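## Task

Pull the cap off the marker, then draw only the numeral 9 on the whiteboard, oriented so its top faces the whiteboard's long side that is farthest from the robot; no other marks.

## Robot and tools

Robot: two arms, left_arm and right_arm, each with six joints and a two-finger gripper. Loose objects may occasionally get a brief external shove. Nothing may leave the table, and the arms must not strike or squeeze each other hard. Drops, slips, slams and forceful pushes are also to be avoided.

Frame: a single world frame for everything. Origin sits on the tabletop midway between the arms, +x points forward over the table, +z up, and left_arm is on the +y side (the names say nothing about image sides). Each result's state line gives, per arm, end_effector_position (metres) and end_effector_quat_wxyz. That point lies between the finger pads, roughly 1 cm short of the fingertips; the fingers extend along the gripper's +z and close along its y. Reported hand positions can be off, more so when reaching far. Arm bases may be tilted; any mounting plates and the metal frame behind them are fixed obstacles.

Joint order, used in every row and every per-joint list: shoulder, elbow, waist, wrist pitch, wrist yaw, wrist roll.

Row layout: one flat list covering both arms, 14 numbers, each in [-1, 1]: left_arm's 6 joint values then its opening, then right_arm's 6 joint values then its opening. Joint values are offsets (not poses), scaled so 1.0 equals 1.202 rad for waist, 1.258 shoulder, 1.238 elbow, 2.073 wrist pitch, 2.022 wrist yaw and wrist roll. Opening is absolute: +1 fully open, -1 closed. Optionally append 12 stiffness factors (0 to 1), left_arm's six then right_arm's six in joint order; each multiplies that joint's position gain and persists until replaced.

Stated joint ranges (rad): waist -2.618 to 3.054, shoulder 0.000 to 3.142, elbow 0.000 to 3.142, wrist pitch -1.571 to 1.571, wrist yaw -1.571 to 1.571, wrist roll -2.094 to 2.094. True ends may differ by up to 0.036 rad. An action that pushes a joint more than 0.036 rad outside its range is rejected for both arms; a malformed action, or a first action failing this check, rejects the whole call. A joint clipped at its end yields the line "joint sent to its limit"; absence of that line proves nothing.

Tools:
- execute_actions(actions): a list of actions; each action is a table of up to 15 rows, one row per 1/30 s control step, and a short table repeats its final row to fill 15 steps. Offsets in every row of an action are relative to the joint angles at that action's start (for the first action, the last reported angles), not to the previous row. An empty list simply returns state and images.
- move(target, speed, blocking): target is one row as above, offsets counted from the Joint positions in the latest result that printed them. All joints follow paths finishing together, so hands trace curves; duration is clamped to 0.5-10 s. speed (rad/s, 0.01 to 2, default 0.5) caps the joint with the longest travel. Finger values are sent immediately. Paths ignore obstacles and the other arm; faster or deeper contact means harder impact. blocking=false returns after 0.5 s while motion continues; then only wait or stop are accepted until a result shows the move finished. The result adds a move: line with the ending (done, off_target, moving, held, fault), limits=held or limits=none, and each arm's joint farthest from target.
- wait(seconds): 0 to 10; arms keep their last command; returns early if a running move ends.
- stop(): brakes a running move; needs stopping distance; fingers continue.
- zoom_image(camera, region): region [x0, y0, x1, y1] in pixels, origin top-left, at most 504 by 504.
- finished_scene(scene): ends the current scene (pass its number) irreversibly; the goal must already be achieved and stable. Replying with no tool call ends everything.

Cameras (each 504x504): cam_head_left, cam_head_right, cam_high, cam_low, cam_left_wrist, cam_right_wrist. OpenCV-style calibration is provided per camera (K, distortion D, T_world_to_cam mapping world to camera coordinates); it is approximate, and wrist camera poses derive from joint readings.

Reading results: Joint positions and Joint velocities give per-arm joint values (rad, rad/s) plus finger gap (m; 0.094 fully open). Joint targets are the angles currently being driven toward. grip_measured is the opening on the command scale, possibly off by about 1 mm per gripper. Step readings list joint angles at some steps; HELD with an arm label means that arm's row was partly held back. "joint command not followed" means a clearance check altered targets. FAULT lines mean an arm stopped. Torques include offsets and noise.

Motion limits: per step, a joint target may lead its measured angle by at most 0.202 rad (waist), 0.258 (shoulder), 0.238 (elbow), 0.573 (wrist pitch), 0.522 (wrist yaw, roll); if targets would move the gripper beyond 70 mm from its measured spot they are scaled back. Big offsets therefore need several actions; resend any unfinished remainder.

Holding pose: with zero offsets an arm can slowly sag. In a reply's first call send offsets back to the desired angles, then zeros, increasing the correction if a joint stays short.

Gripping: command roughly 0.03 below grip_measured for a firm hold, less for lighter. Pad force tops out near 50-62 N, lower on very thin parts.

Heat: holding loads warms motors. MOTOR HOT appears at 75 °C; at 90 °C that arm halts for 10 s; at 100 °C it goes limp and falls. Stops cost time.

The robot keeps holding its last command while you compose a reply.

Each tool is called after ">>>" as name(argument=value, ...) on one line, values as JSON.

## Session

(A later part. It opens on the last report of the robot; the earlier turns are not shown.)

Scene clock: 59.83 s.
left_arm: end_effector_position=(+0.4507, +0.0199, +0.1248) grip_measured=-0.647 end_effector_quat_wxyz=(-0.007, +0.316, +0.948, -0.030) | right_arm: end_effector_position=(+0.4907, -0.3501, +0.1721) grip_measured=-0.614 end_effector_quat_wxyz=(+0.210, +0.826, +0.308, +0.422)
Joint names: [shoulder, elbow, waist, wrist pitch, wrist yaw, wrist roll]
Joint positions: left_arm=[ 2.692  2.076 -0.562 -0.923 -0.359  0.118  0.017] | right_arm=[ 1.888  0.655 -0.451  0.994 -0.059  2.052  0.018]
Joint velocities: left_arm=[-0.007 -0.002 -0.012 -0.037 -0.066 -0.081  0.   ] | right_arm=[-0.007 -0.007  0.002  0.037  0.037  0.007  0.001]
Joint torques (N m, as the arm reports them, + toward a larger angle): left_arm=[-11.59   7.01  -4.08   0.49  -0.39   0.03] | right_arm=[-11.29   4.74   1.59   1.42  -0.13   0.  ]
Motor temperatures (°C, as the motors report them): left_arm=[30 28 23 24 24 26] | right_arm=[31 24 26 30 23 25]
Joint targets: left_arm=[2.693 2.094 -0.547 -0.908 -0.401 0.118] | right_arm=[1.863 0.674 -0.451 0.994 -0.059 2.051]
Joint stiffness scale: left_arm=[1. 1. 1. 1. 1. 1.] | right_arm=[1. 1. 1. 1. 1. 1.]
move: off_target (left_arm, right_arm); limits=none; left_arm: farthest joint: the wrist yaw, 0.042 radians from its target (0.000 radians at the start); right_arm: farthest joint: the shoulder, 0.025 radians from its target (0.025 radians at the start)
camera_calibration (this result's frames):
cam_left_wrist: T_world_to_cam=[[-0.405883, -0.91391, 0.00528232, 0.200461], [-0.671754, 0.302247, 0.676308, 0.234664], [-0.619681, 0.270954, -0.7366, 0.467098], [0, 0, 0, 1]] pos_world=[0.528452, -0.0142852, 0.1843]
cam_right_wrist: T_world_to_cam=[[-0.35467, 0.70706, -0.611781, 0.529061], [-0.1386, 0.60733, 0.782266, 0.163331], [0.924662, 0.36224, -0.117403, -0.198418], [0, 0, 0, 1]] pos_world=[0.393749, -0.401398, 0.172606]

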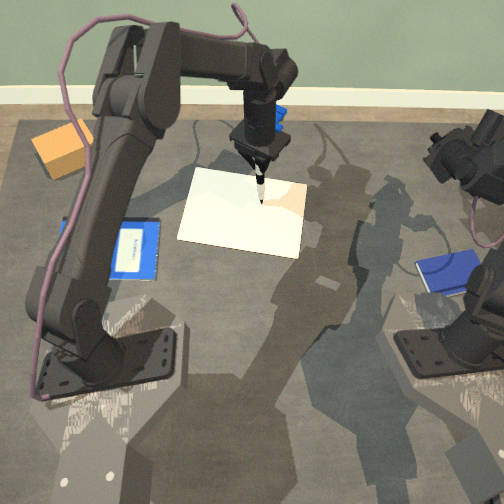

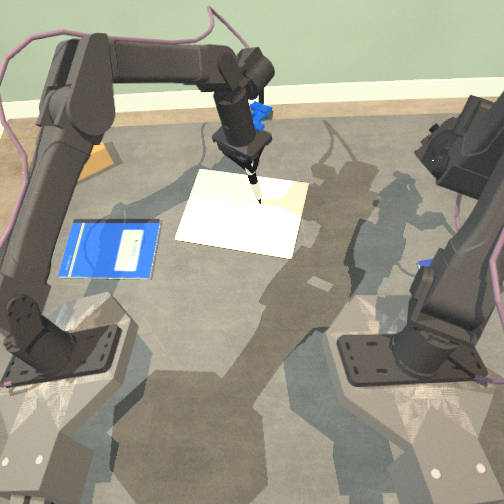

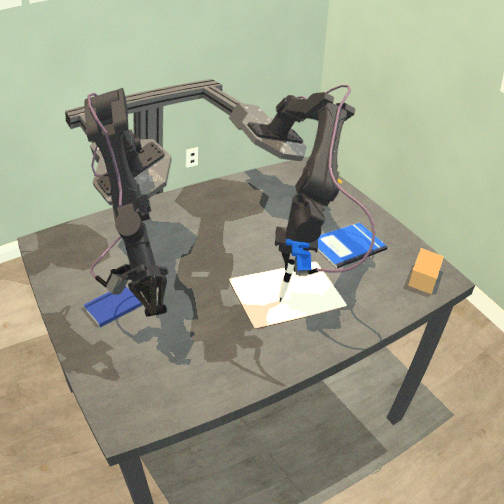

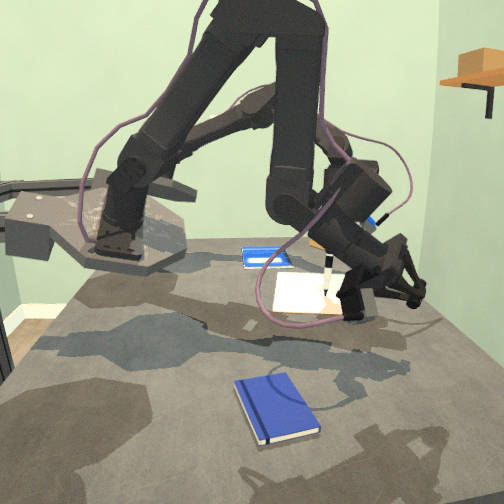

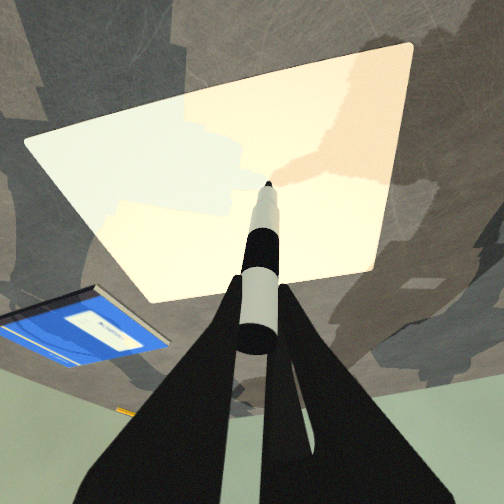

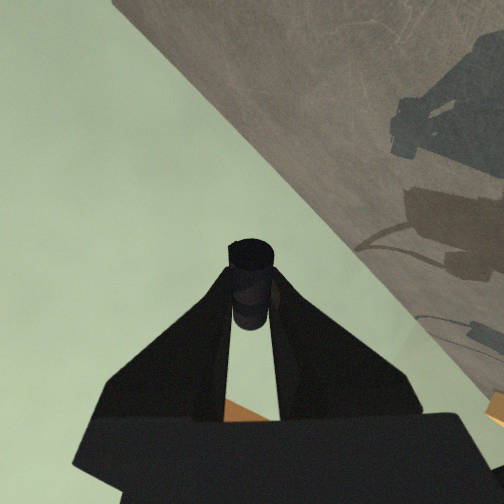

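>>> move(target=[-0.024,-0.060,-0.046,0.0246,-0.029,0,-0.72, -0.02,0.015,0,0,0,0,-0.70], speed=0.1)

>>> zoom_image(camera="cam_high", region=[220, 220, 360, 340])

Scene clock: 61.20 s.
left_arm: end_effector_position=(+0.4404, +0.0112, +0.1266) grip_measured=-0.647 end_effector_quat_wxyz=(+0.005, +0.335, +0.942, -0.006) | right_arm: end_effector_position=(+0.4907, -0.3501, +0.1721) grip_measured=-0.614 end_effector_quat_wxyz=(+0.210, +0.827, +0.307, +0.422)
Joint names: [shoulder, elbow, waist, wrist pitch, wrist yaw, wrist roll]
Joint positions: left_arm=[ 2.678  2.017 -0.605 -0.882 -0.412  0.118  0.017] | right_arm=[ 1.888  0.655 -0.451  0.994 -0.059  2.053  0.018]
Joint velocities: left_arm=[-0.002 -0.002 -0.002 -0.051 -0.037  0.051 -0.001] | right_arm=[ 0.012 -0.002 -0.022 -0.066  0.037  0.007 -0.   ]
Joint torques (N m, as the arm reports them, + toward a larger angle): left_arm=[-12.76   4.57  -6.14   0.44   0.01   0.02] | right_arm=[-11.23   4.79   1.59   1.43  -0.14   0.01]
Motor temperatures (°C, as the motors report them): left_arm=[30 28 23 24 24 26] | right_arm=[31 24 26 30 23 25]
Joint targets: left_arm=[2.661 2.001 -0.617 -0.872 -0.417 0.118] | right_arm=[1.863 0.674 -0.451 0.994 -0.059 2.052]
Joint stiffness scale: left_arm=[1. 1. 1. 1. 1. 1.] | right_arm=[1. 1. 1. 1. 1. 1.]
move: off_target (right_arm); limits=none; left_arm: farthest joint: the shoulder, 0.016 radians from its target (0.030 radians at the start); right_arm: farthest joint: the shoulder, 0.025 radians from its target (0.025 radians at the start)
camera_calibration (this result's frames):
cam_left_wrist: T_world_to_cam=[[-0.441811, -0.895961, -0.0453432, 0.210353], [-0.685225, 0.304408, 0.661666, 0.236921], [-0.579025, 0.323402, -0.748426, 0.447313], [0, 0, 0, 1]] pos_world=[0.514285, -0.0283146, 0.187556]
cam_right_wrist: T_world_to_cam=[[-0.35433, 0.707596, -0.611358, 0.529009], [-0.138394, 0.606895, 0.78264, 0.163013], [0.924823, 0.361922, -0.117114, -0.198658], [0, 0, 0, 1]] pos_world=[0.393727, -0.401358, 0.172567]

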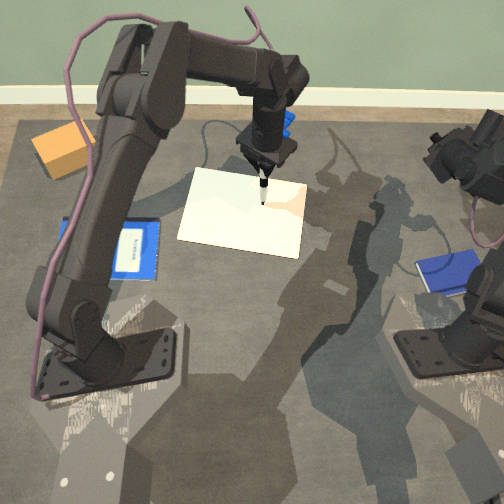

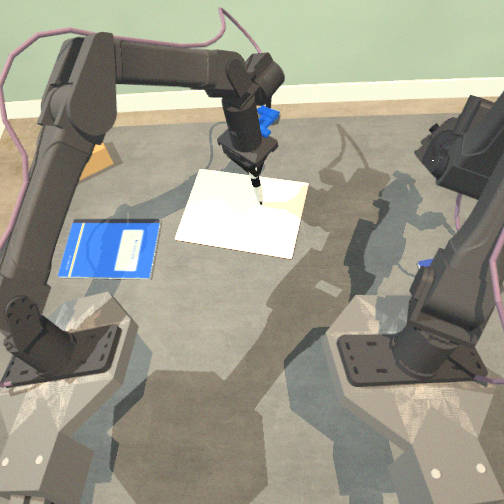

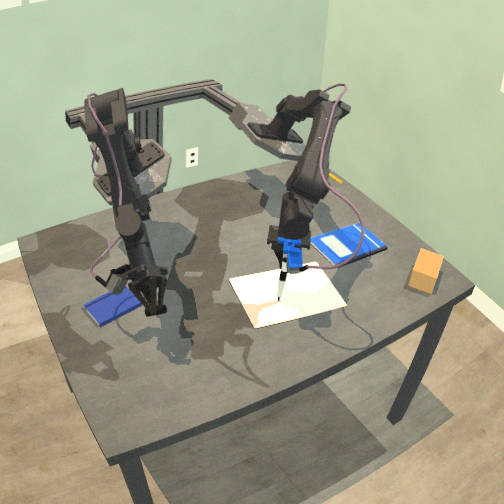

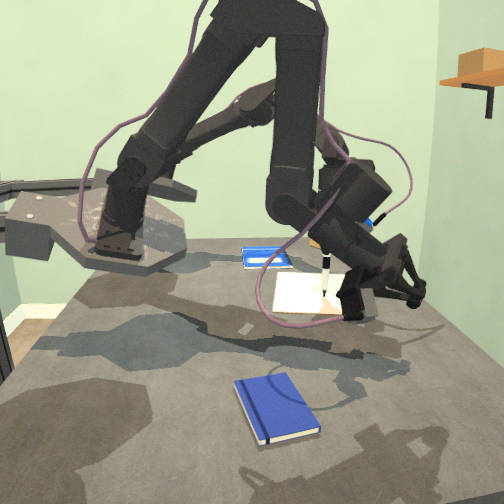

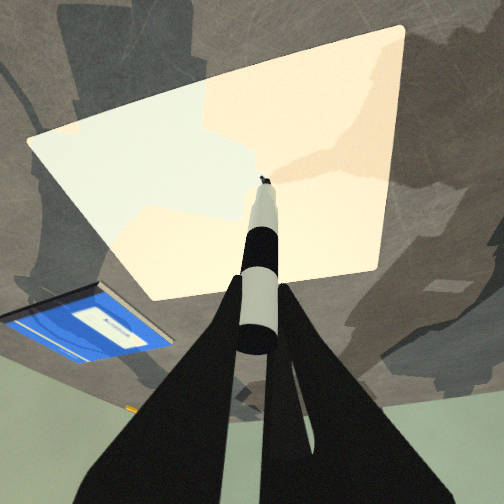

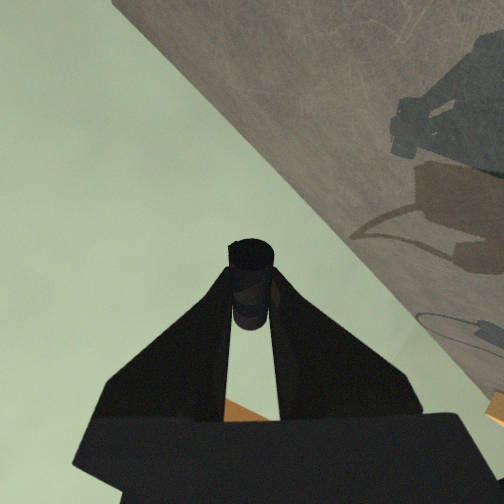

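Region (220, 220, 360, 340) of cam_high's 504x504 image, scaled by 3.600, with more detail than that image has; it fills the top 432 rows of this view, and the rest is white.

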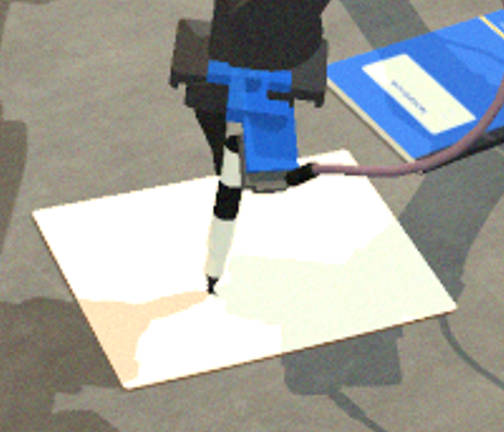

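>>> move(target=[0.026,0.065,0.016,-0.0135,-0.0025,0,-0.72, -0.02,0.015,0,0,0,0,-0.70], speed=0.1)

>>> zoom_image(camera="cam_left_wrist", region=[200, 120, 340, 240])

Scene clock: 63.37 s.
left_arm: end_effector_position=(+0.4531, +0.0149, +0.1265) grip_measured=-0.647 end_effector_quat_wxyz=(+0.009, +0.323, +0.946, -0.008) | right_arm: end_effector_position=(+0.4907, -0.3501, +0.1721) grip_measured=-0.614 end_effector_quat_wxyz=(+0.209, +0.827, +0.307, +0.422)
Joint names: [shoulder, elbow, waist, wrist pitch, wrist yaw, wrist roll]
Joint positions: left_arm=[ 2.697  2.074 -0.585 -0.902 -0.409  0.118  0.017] | right_arm=[ 1.888  0.655 -0.451  0.994 -0.059  2.053  0.018]
Joint velocities: left_arm=[-0.002 -0.002  0.017 -0.066 -0.037  0.007  0.   ] | right_arm=[-0.012  0.002  0.017  0.066 -0.022 -0.037 -0.002]
Joint torques (N m, as the arm reports them, + toward a larger angle): left_arm=[-10.83   7.43  -5.18   0.26  -0.05   0.03] | right_arm=[-11.26   4.78   1.55   1.43  -0.14   0.02]
Motor temperatures (°C, as the motors report them): left_arm=[31 28 23 24 24 26] | right_arm=[31 24 26 30 23 25]
Joint targets: left_arm=[2.711 2.098 -0.585 -0.910 -0.417 0.118] | right_arm=[1.863 0.674 -0.451 0.994 -0.059 2.053]
Joint stiffness scale: left_arm=[1. 1. 1. 1. 1. 1.] | right_arm=[1. 1. 1. 1. 1. 1.]
move: off_target (left_arm, right_arm); limits=none; left_arm: farthest joint: the elbow, 0.023 radians from its target (0.080 radians at the start); right_arm: farthest joint: the shoulder, 0.025 radians from its target (0.025 radians at the start)
camera_calibration (this result's frames):
cam_left_wrist: T_world_to_cam=[[-0.419287, -0.906879, -0.0420598, 0.208845], [-0.696557, 0.291643, 0.655556, 0.250642], [-0.582243, 0.304163, -0.753975, 0.455928], [0, 0, 0, 1]] pos_world=[0.527613, -0.022377, 0.188232]
cam_right_wrist: T_world_to_cam=[[-0.35399, 0.708131, -0.610935, 0.528957], [-0.138189, 0.606459, 0.783014, 0.162696], [0.924984, 0.361603, -0.116824, -0.198898], [0, 0, 0, 1]] pos_world=[0.393706, -0.401317, 0.172529]

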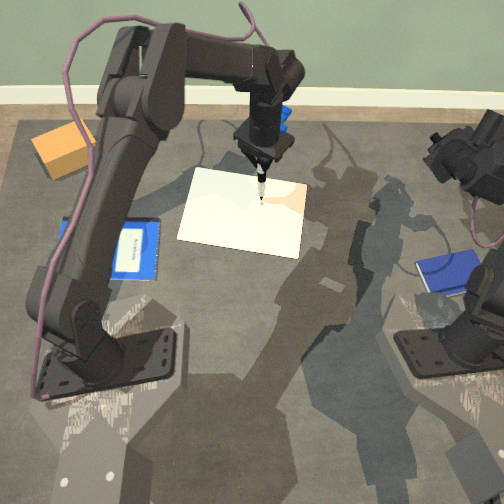

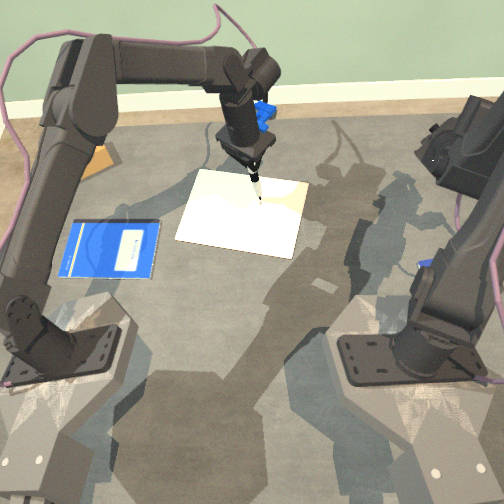

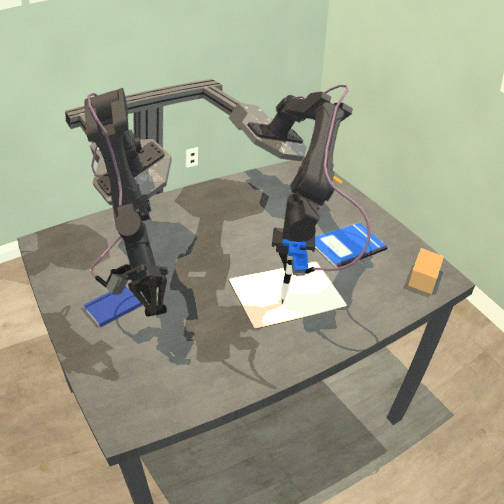

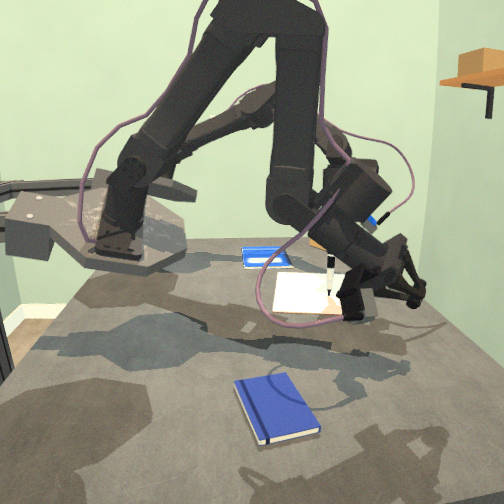

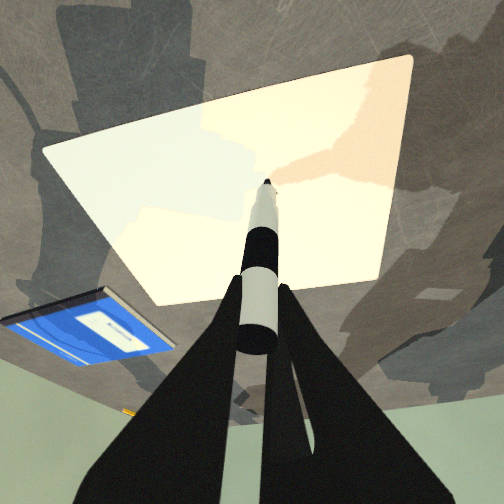

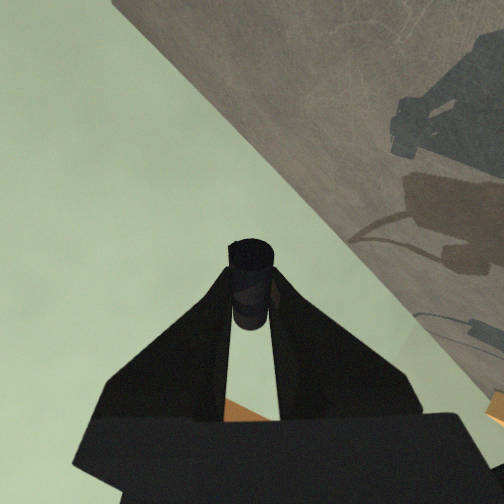

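Region (200, 120, 340, 240) of cam_left_wrist's 504x504 image, scaled by 3.600, with more detail than that image has; it fills the top 432 rows of this view, and the rest is white.

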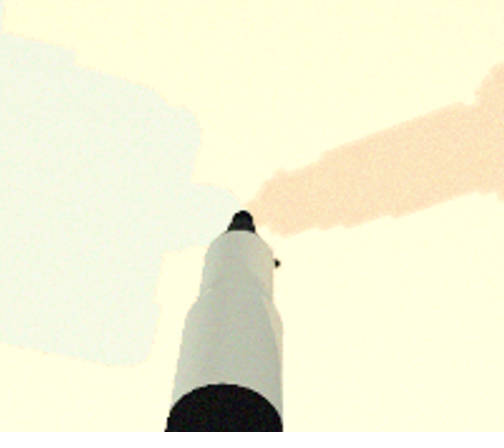

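>>> move(target=[-0.023,0.016,0.049,0,-0.004,0,-0.72, -0.02,0.015,0,0,0,0,-0.70], speed=0.1)

>>> zoom_image(camera="cam_left_wrist", region=[200, 120, 340, 240])

Scene clock: 65.00 s.
left_arm: end_effector_position=(+0.4672, +0.0364, +0.1258) grip_measured=-0.647 end_effector_quat_wxyz=(+0.007, +0.296, +0.955, -0.017) | right_arm: end_effector_position=(+0.4907, -0.3501, +0.1721) grip_measured=-0.614 end_effector_quat_wxyz=(+0.209, +0.827, +0.307, +0.423)
Joint names: [shoulder, elbow, waist, wrist pitch, wrist yaw, wrist roll]
Joint positions: left_arm=[ 2.674  2.074 -0.532 -0.902 -0.388  0.118  0.017] | right_arm=[ 1.888  0.655 -0.451  0.994 -0.059  2.054  0.018]
Joint velocities: left_arm=[ 0.007 -0.022  0.002 -0.022 -0.037 -0.007  0.   ] | right_arm=[-0.002 -0.012 -0.002 -0.037 -0.007 -0.022  0.   ]
Joint torques (N m, as the arm reports them, + toward a larger angle): left_arm=[-12.14   7.18  -4.82   0.35  -0.21   0.03] | right_arm=[-11.23   4.75   1.6    1.44  -0.14   0.01]
Motor temperatures (°C, as the motors report them): left_arm=[31 28 23 24 24 26] | right_arm=[31 24 26 30 23 25]
Joint targets: left_arm=[2.668 2.094 -0.527 -0.902 -0.418 0.118] | right_arm=[1.863 0.674 -0.451 0.994 -0.059 2.053]
Joint stiffness scale: left_arm=[1. 1. 1. 1. 1. 1.] | right_arm=[1. 1. 1. 1. 1. 1.]
move: off_target (left_arm, right_arm); limits=none; left_arm: farthest joint: the wrist yaw, 0.029 radians from its target (0.008 radians at the start); right_arm: farthest joint: the shoulder, 0.025 radians from its target (0.025 radians at the start)
camera_calibration (this result's frames):
cam_left_wrist: T_world_to_cam=[[-0.366191, -0.930252, -0.0231524, 0.207886], [-0.706106, 0.261579, 0.658021, 0.259917], [-0.606069, 0.257309, -0.752644, 0.469692], [0, 0, 0, 1]] pos_world=[0.54432, 0.00454129, 0.187294]
cam_right_wrist: T_world_to_cam=[[-0.353649, 0.708667, -0.610511, 0.528904], [-0.137984, 0.606024, 0.783387, 0.162378], [0.925145, 0.361285, -0.116535, -0.199139], [0, 0, 0, 1]] pos_world=[0.393684, -0.401276, 0.17249]

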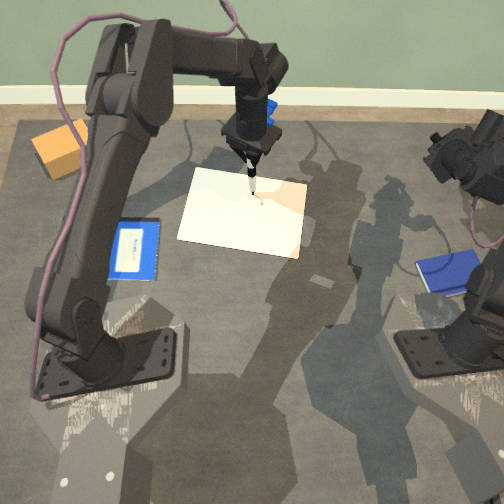

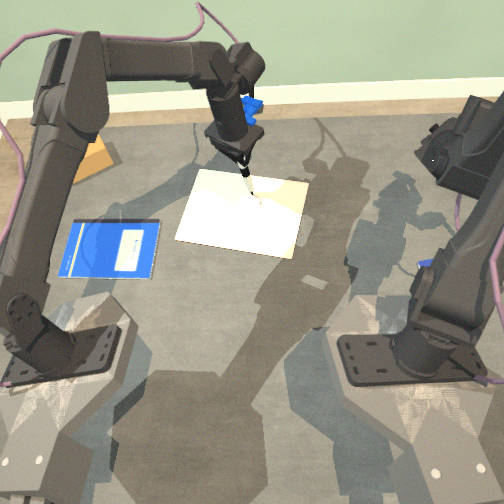

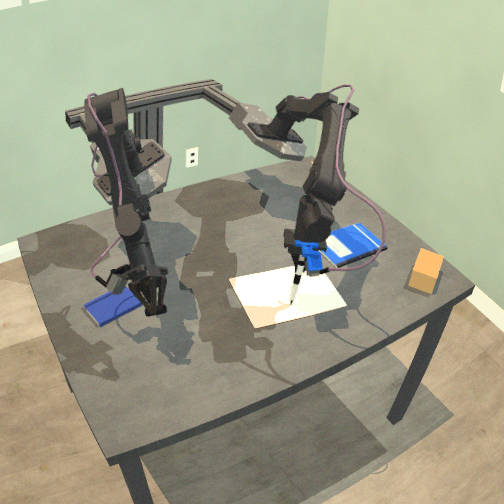

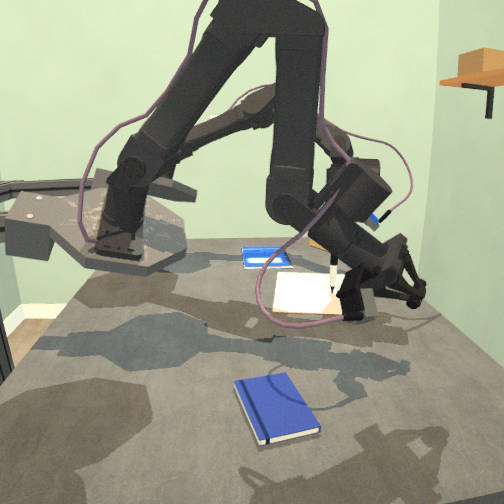

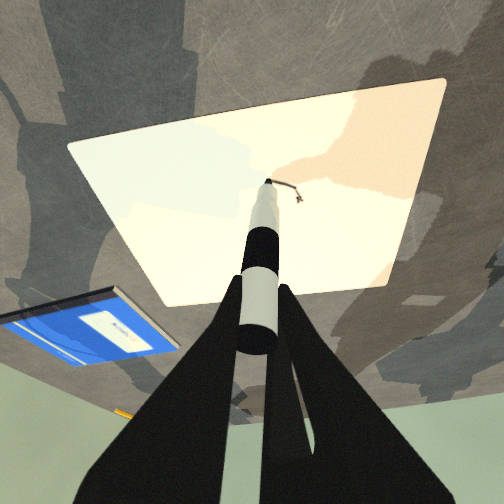

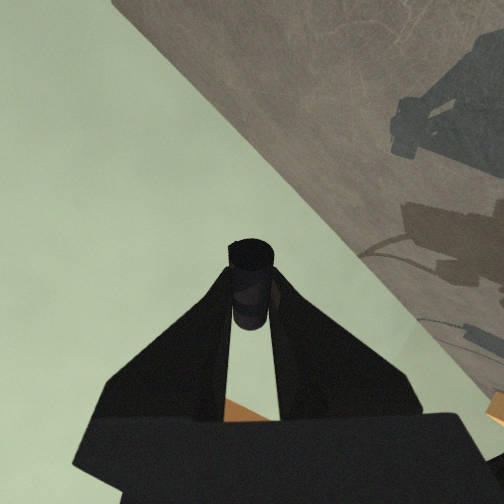

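Region (200, 120, 340, 240) of cam_left_wrist's 504x504 image, scaled by 3.600, with more detail than that image has; it fills the top 432 rows of this view, and the rest is white.

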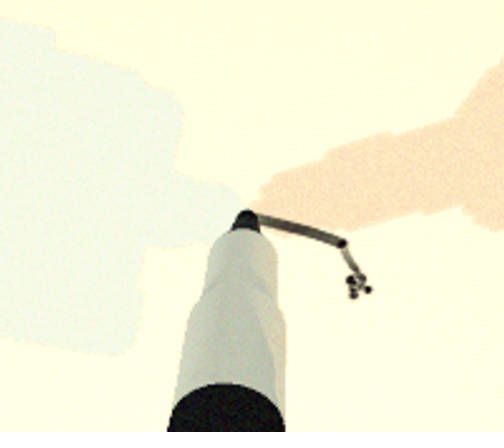

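>>> move(target=[-0.053,-0.092,0.028,0.028,-0.015,0,-0.72, -0.02,0.015,0,0,0,0,-0.70], speed=0.12)

Scene clock: 66.63 s.
left_arm: end_effector_position=(+0.4675, +0.0531, +0.1256) grip_measured=-0.647 end_effector_quat_wxyz=(+0.011, +0.280, +0.960, -0.017) | right_arm: end_effector_position=(+0.4907, -0.3501, +0.1721) grip_measured=-0.614 end_effector_quat_wxyz=(+0.209, +0.827, +0.306, +0.423)
Joint names: [shoulder, elbow, waist, wrist pitch, wrist yaw, wrist roll]
Joint positions: left_arm=[ 2.617  1.982 -0.505 -0.848 -0.389  0.118  0.017] | right_arm=[ 1.888  0.655 -0.451  0.994 -0.059  2.055  0.018]
Joint velocities: left_arm=[-0.002 -0.002  0.002  0.022 -0.022 -0.022 -0.001] | right_arm=[-0.012  0.012  0.002 -0.022 -0.007 -0.022 -0.   ]
Joint torques (N m, as the arm reports them, + toward a larger angle): left_arm=[-12.1    4.17  -4.58   0.43  -0.26   0.03] | right_arm=[-11.19   4.82   1.56   1.42  -0.13   0.01]
Motor temperatures (°C, as the motors report them): left_arm=[32 28 23 24 24 26] | right_arm=[31 24 26 30 23 25]
Joint targets: left_arm=[2.608 1.960 -0.498 -0.844 -0.419 0.118] | right_arm=[1.863 0.674 -0.451 0.994 -0.059 2.054]
Joint stiffness scale: left_arm=[1. 1. 1. 1. 1. 1.] | right_arm=[1. 1. 1. 1. 1. 1.]
move: off_target (left_arm, right_arm); limits=none; left_arm: farthest joint: the wrist yaw, 0.029 radians from its target (0.030 radians at the start); right_arm: farthest joint: the shoulder, 0.025 radians from its target (0.025 radians at the start)
camera_calibration (this result's frames):
cam_left_wrist: T_world_to_cam=[[-0.335471, -0.941731, -0.0245333, 0.209997], [-0.718876, 0.239079, 0.652731, 0.263699], [-0.608832, 0.236609, -0.757192, 0.468398], [0, 0, 0, 1]] pos_world=[0.545191, 0.0238884, 0.187695]
cam_right_wrist: T_world_to_cam=[[-0.353308, 0.709202, -0.610087, 0.528851], [-0.137779, 0.605588, 0.78376, 0.162061], [0.925305, 0.360966, -0.116246, -0.199379], [0, 0, 0, 1]] pos_world=[0.393662, -0.401235, 0.172451]

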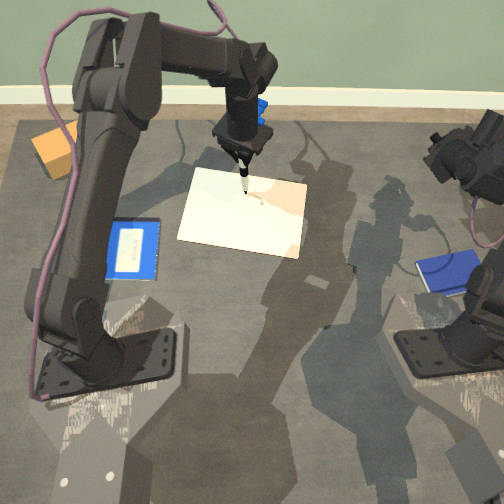

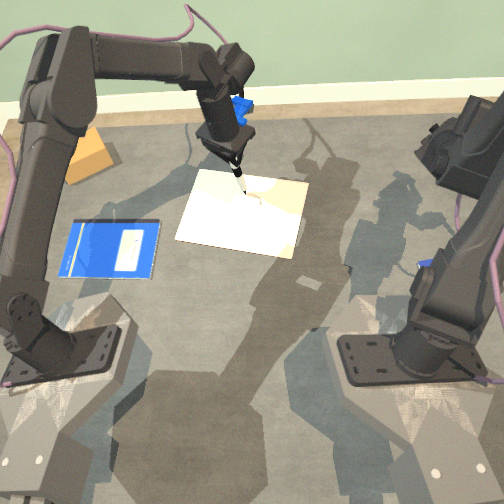

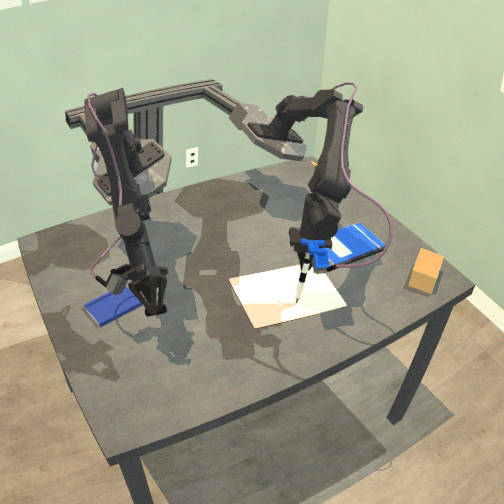

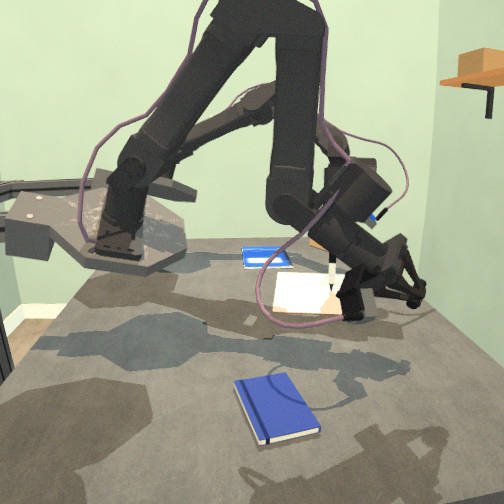

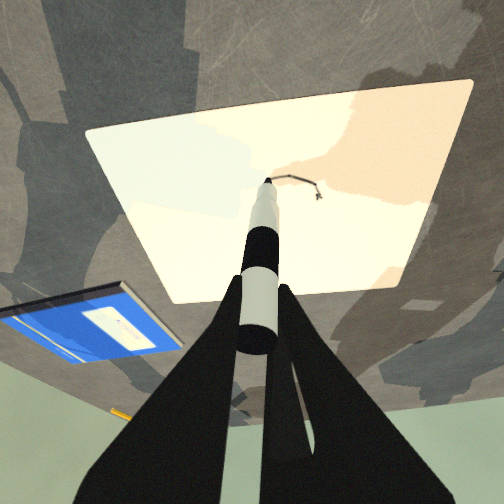

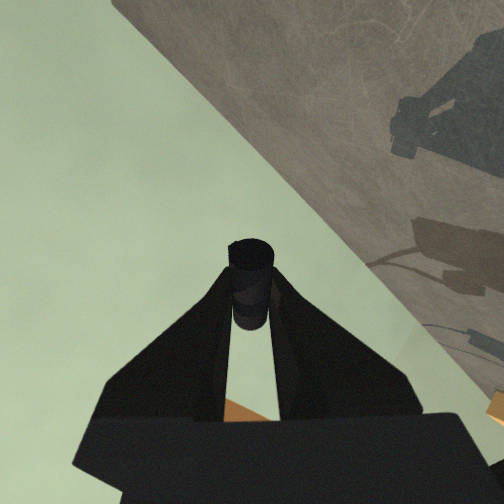

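>>> move(target=[-0.063,-0.137,-0.002,0.037,-0.0145,0,-0.72, -0.02,0.015,0,0,0,0,-0.70], speed=0.2)

Scene clock: 68.13 s.
left_arm: end_effector_position=(+0.4541, +0.0621, +0.1254) grip_measured=-0.647 end_effector_quat_wxyz=(+0.016, +0.278, +0.960, -0.011) | right_arm: end_effector_position=(+0.4907, -0.3501, +0.1721) grip_measured=-0.614 end_effector_quat_wxyz=(+0.209, +0.827, +0.306, +0.423)
Joint names: [shoulder, elbow, waist, wrist pitch, wrist yaw, wrist roll]
Joint positions: left_arm=[ 2.546  1.836 -0.505 -0.764 -0.401  0.118  0.017] | right_arm=[ 1.888  0.655 -0.451  0.994 -0.059  2.056  0.018]
Joint velocities: left_arm=[-0.007 -0.002 -0.002 -0.037  0.007  0.007 -0.   ] | right_arm=[-0.002  0.037  0.002 -0.037  0.007 -0.022  0.001]
Joint torques (N m, as the arm reports them, + toward a larger angle): left_arm=[-11.72   3.84  -5.15   0.3   -0.1    0.03] | right_arm=[-11.24   4.81   1.59   1.41  -0.14   0.  ]
Motor temperatures (°C, as the motors report them): left_arm=[32 28 23 24 24 26] | right_arm=[31 24 26 30 23 25]
Joint targets: left_arm=[2.537 1.812 -0.507 -0.771 -0.418 0.118] | right_arm=[1.863 0.674 -0.451 0.994 -0.059 2.055]
Joint stiffness scale: left_arm=[1. 1. 1. 1. 1. 1.] | right_arm=[1. 1. 1. 1. 1. 1.]
move: off_target (left_arm, right_arm); limits=none; left_arm: farthest joint: the elbow, 0.024 radians from its target (0.170 radians at the start); right_arm: farthest joint: the shoulder, 0.025 radians from its target (0.025 radians at the start)
camera_calibration (this result's frames):
cam_left_wrist: T_world_to_cam=[[-0.33154, -0.942764, -0.03573, 0.213645], [-0.727655, 0.23142, 0.645726, 0.257431], [-0.600499, 0.240083, -0.762733, 0.454618], [0, 0, 0, 1]] pos_world=[0.53115, 0.0326966, 0.188155]
cam_right_wrist: T_world_to_cam=[[-0.352967, 0.709736, -0.609663, 0.528798], [-0.137575, 0.605151, 0.784133, 0.161744], [0.925466, 0.360647, -0.115957, -0.199619], [0, 0, 0, 1]] pos_world=[0.393641, -0.401194, 0.172413]

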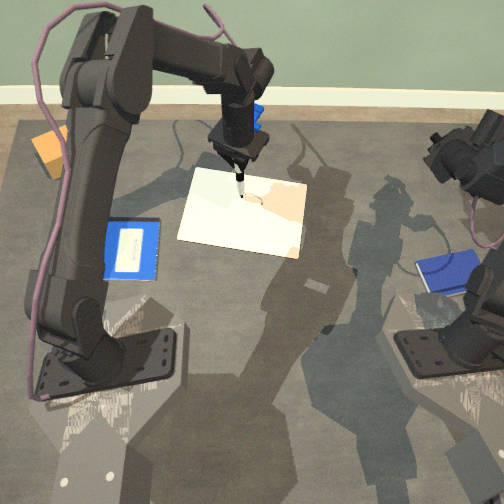

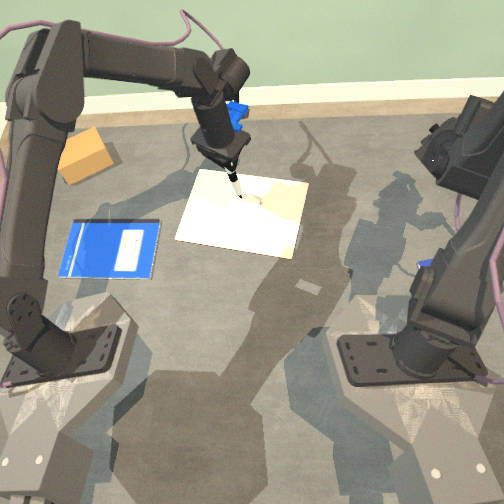

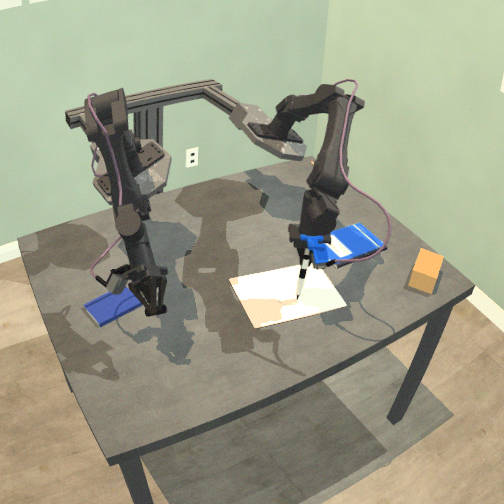

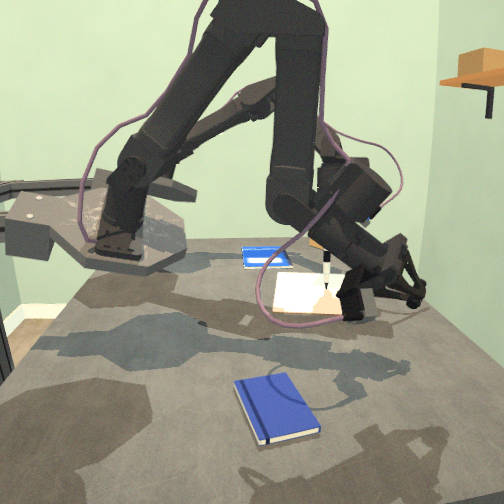

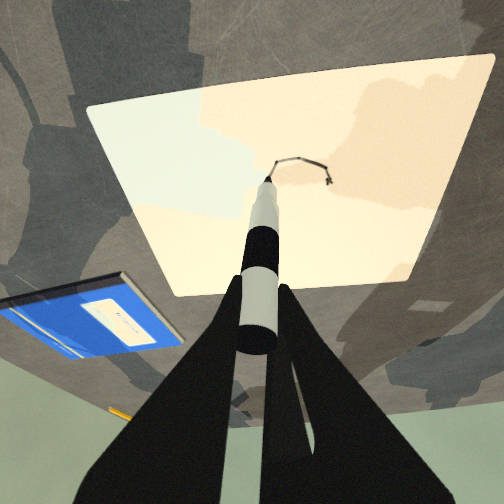

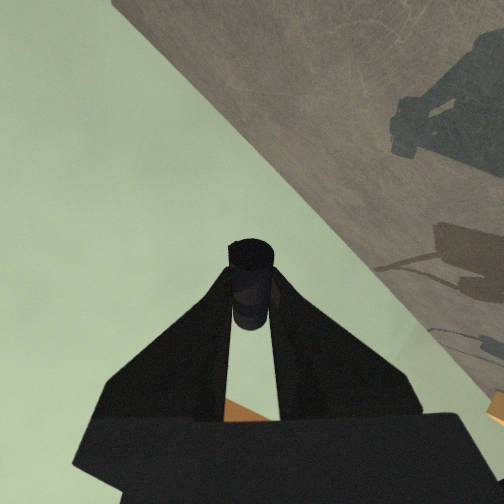

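>>> move(target=[-0.041,-0.1155,-0.032,0.030,-0.0084,0,-0.72, -0.02,0.015,0,0,0,0,-0.70], speed=0.2)

Scene clock: 69.53 s.
left_arm: end_effector_position=(+0.4352, +0.0590, +0.1251) grip_measured=-0.647 end_effector_quat_wxyz=(+0.020, +0.292, +0.956, -0.003) | right_arm: end_effector_position=(+0.4907, -0.3501, +0.1721) grip_measured=-0.614 end_effector_quat_wxyz=(+0.209, +0.827, +0.306, +0.423)
Joint names: [shoulder, elbow, waist, wrist pitch, wrist yaw, wrist roll]
Joint positions: left_arm=[ 2.502  1.717 -0.533 -0.695 -0.421  0.118  0.017] | right_arm=[ 1.888  0.655 -0.451  0.994 -0.059  2.056  0.018]
Joint velocities: left_arm=[-0.027  0.017 -0.002 -0.051 -0.051 -0.007  0.001] | right_arm=[-0.002 -0.012 -0.002  0.007  0.081 -0.037 -0.001]
Joint torques (N m, as the arm reports them, + toward a larger angle): left_arm=[-11.21   3.67  -5.55   0.29   0.09   0.04] | right_arm=[-11.21   4.8    1.57   1.43  -0.14   0.01]
Motor temperatures (°C, as the motors report them): left_arm=[32 27 24 24 24 26] | right_arm=[31 24 26 30 23 25]
Joint targets: left_arm=[2.494 1.693 -0.543 -0.702 -0.419 0.118] | right_arm=[1.863 0.674 -0.451 0.994 -0.059 2.056]
Joint stiffness scale: left_arm=[1. 1. 1. 1. 1. 1.] | right_arm=[1. 1. 1. 1. 1. 1.]
move: off_target (left_arm, right_arm); limits=none; left_arm: farthest joint: the elbow, 0.024 radians from its target (0.143 radians at the start); right_arm: farthest joint: the shoulder, 0.025 radians from its target (0.025 radians at the start)
camera_calibration (this result's frames):
cam_left_wrist: T_world_to_cam=[[-0.356291, -0.932909, -0.0523227, 0.216723], [-0.730194, 0.243058, 0.638545, 0.245825], [-0.582987, 0.265713, -0.767804, 0.435343], [0, 0, 0, 1]] pos_world=[0.510516, 0.0267565, 0.188627]
cam_right_wrist: T_world_to_cam=[[-0.352626, 0.71027, -0.609238, 0.528744], [-0.13737, 0.604715, 0.784506, 0.161426], [0.925626, 0.360328, -0.115668, -0.199859], [0, 0, 0, 1]] pos_world=[0.393619, -0.401153, 0.172374]

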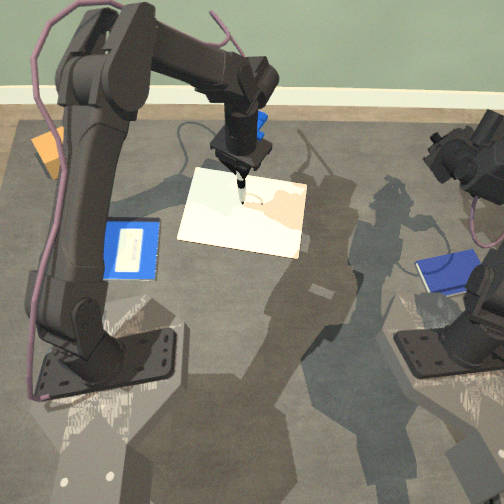

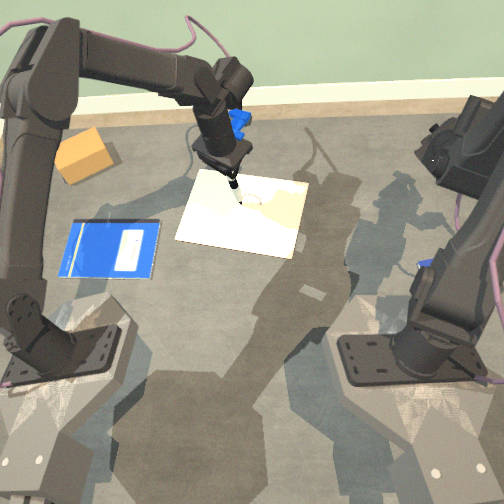

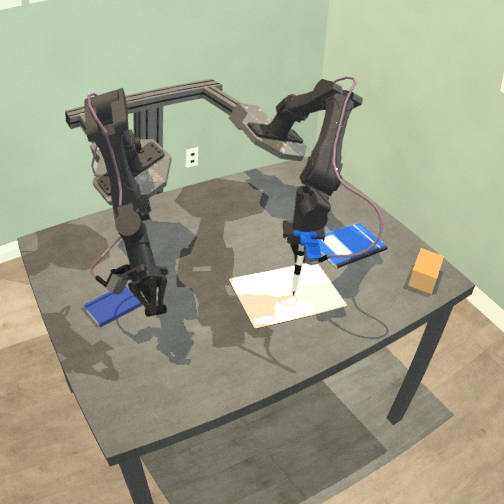

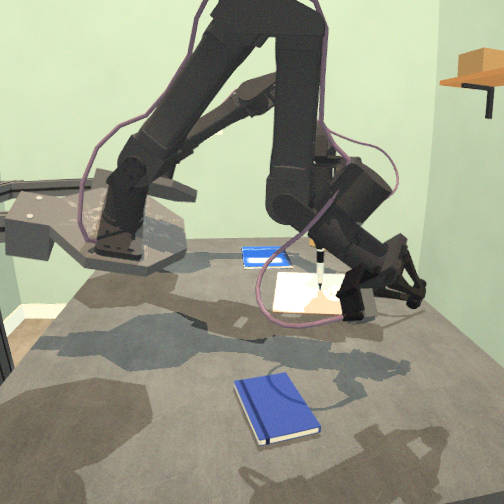

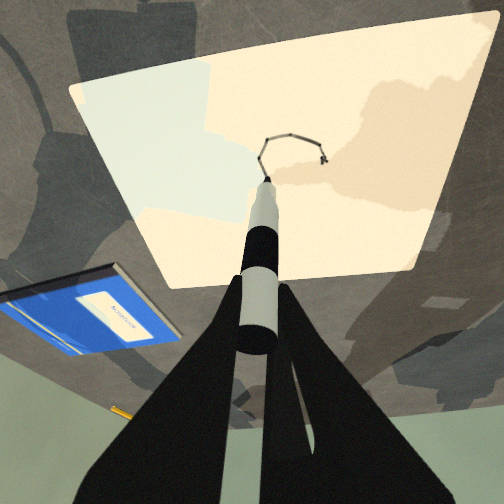

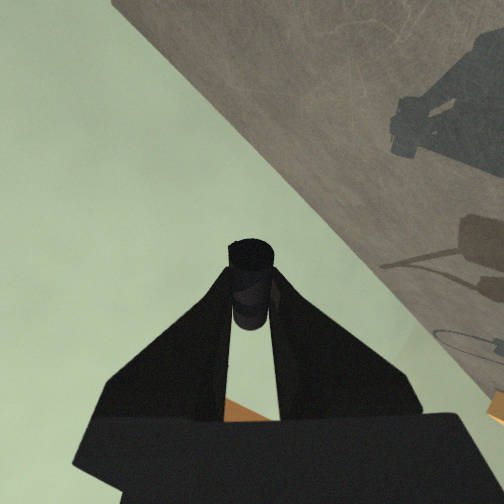

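>>> move(target=[0.016,-0.027,-0.043,0.003,0.001,0,-0.72, -0.02,0.015,0,0,0,0,-0.70], speed=0.12)

Scene clock: 70.63 s.
left_arm: end_effector_position=(+0.4206, +0.0429, +0.1256) grip_measured=-0.647 end_effector_quat_wxyz=(+0.019, +0.315, +0.949, -0.003) | right_arm: end_effector_position=(+0.4907, -0.3501, +0.1721) grip_measured=-0.614 end_effector_quat_wxyz=(+0.209, +0.827, +0.305, +0.423)
Joint names: [shoulder, elbow, waist, wrist pitch, wrist yaw, wrist roll]
Joint positions: left_arm=[ 2.512  1.699 -0.576 -0.69  -0.422  0.118  0.017] | right_arm=[ 1.888  0.655 -0.451  0.994 -0.059  2.057  0.018]
Joint velocities: left_arm=[ 0.002  0.007  0.012 -0.007  0.037 -0.095  0.   ] | right_arm=[ 0.012  0.022  0.002 -0.037 -0.007 -0.037 -0.   ]
Joint torques (N m, as the arm reports them, + toward a larger angle): left_arm=[-9.9   4.27 -5.49  0.44  0.12  0.02] | right_arm=[-11.21   4.81   1.55   1.43  -0.15   0.02]
Motor temperatures (°C, as the motors report them): left_arm=[32 27 24 24 24 26] | right_arm=[31 24 26 30 23 25]
Joint targets: left_arm=[2.522 1.684 -0.584 -0.689 -0.419 0.118] | right_arm=[1.863 0.674 -0.451 0.994 -0.059 2.056]
Joint stiffness scale: left_arm=[1. 1. 1. 1. 1. 1.] | right_arm=[1. 1. 1. 1. 1. 1.]
move: off_target (right_arm); limits=none; left_arm: farthest joint: the elbow, 0.015 radians from its target (0.034 radians at the start); right_arm: farthest joint: the shoulder, 0.025 radians from its target (0.025 radians at the start)
camera_calibration (this result's frames):
cam_left_wrist: T_world_to_cam=[[-0.401173, -0.914459, -0.0531429, 0.214697], [-0.715577, 0.276648, 0.641417, 0.230831], [-0.571847, 0.295347, -0.76535, 0.425161], [0, 0, 0, 1]] pos_world=[0.494435, 0.00690292, 0.188748]
cam_right_wrist: T_world_to_cam=[[-0.352285, 0.710804, -0.608813, 0.52869], [-0.137166, 0.604278, 0.784878, 0.161109], [0.925787, 0.360009, -0.11538, -0.200099], [0, 0, 0, 1]] pos_world=[0.393597, -0.401112, 0.172335]

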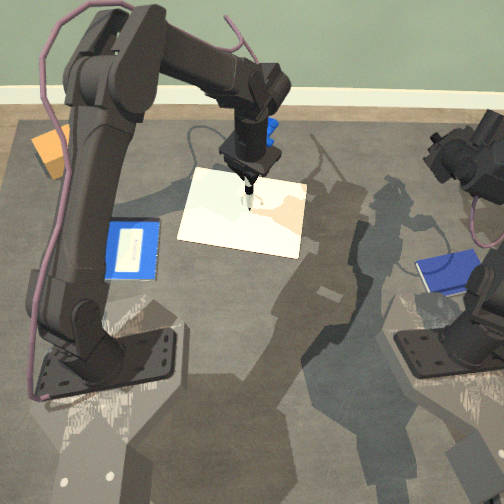

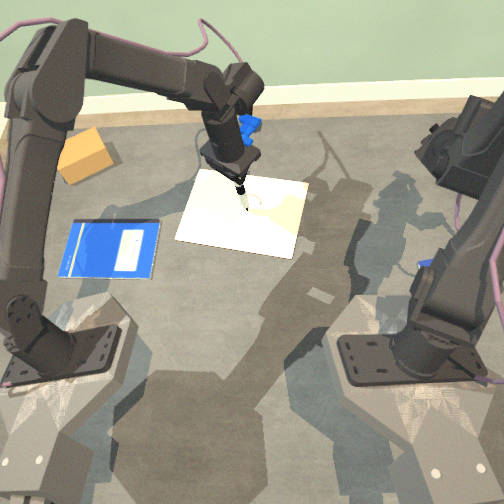

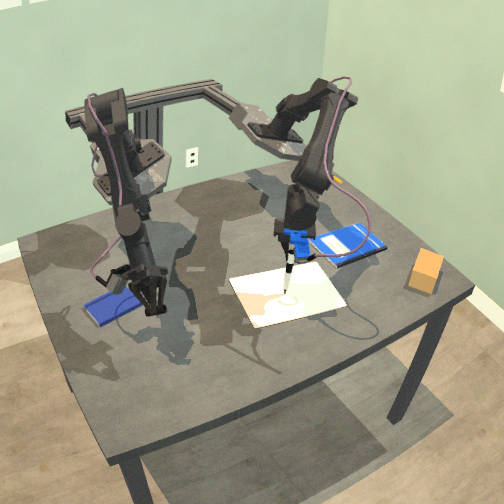

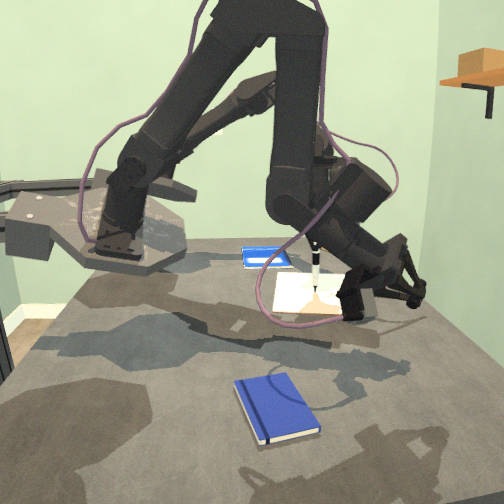

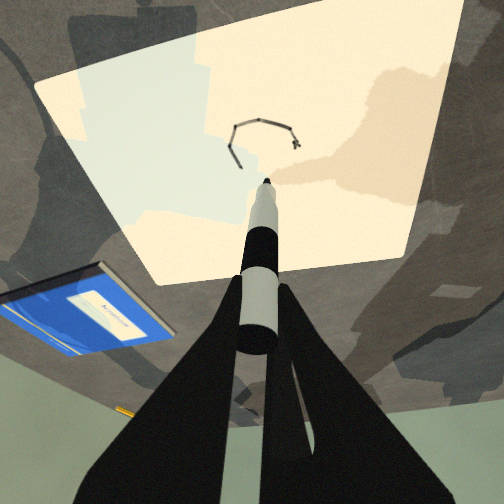

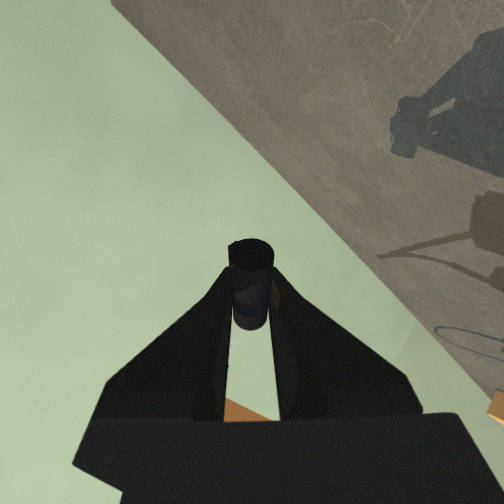

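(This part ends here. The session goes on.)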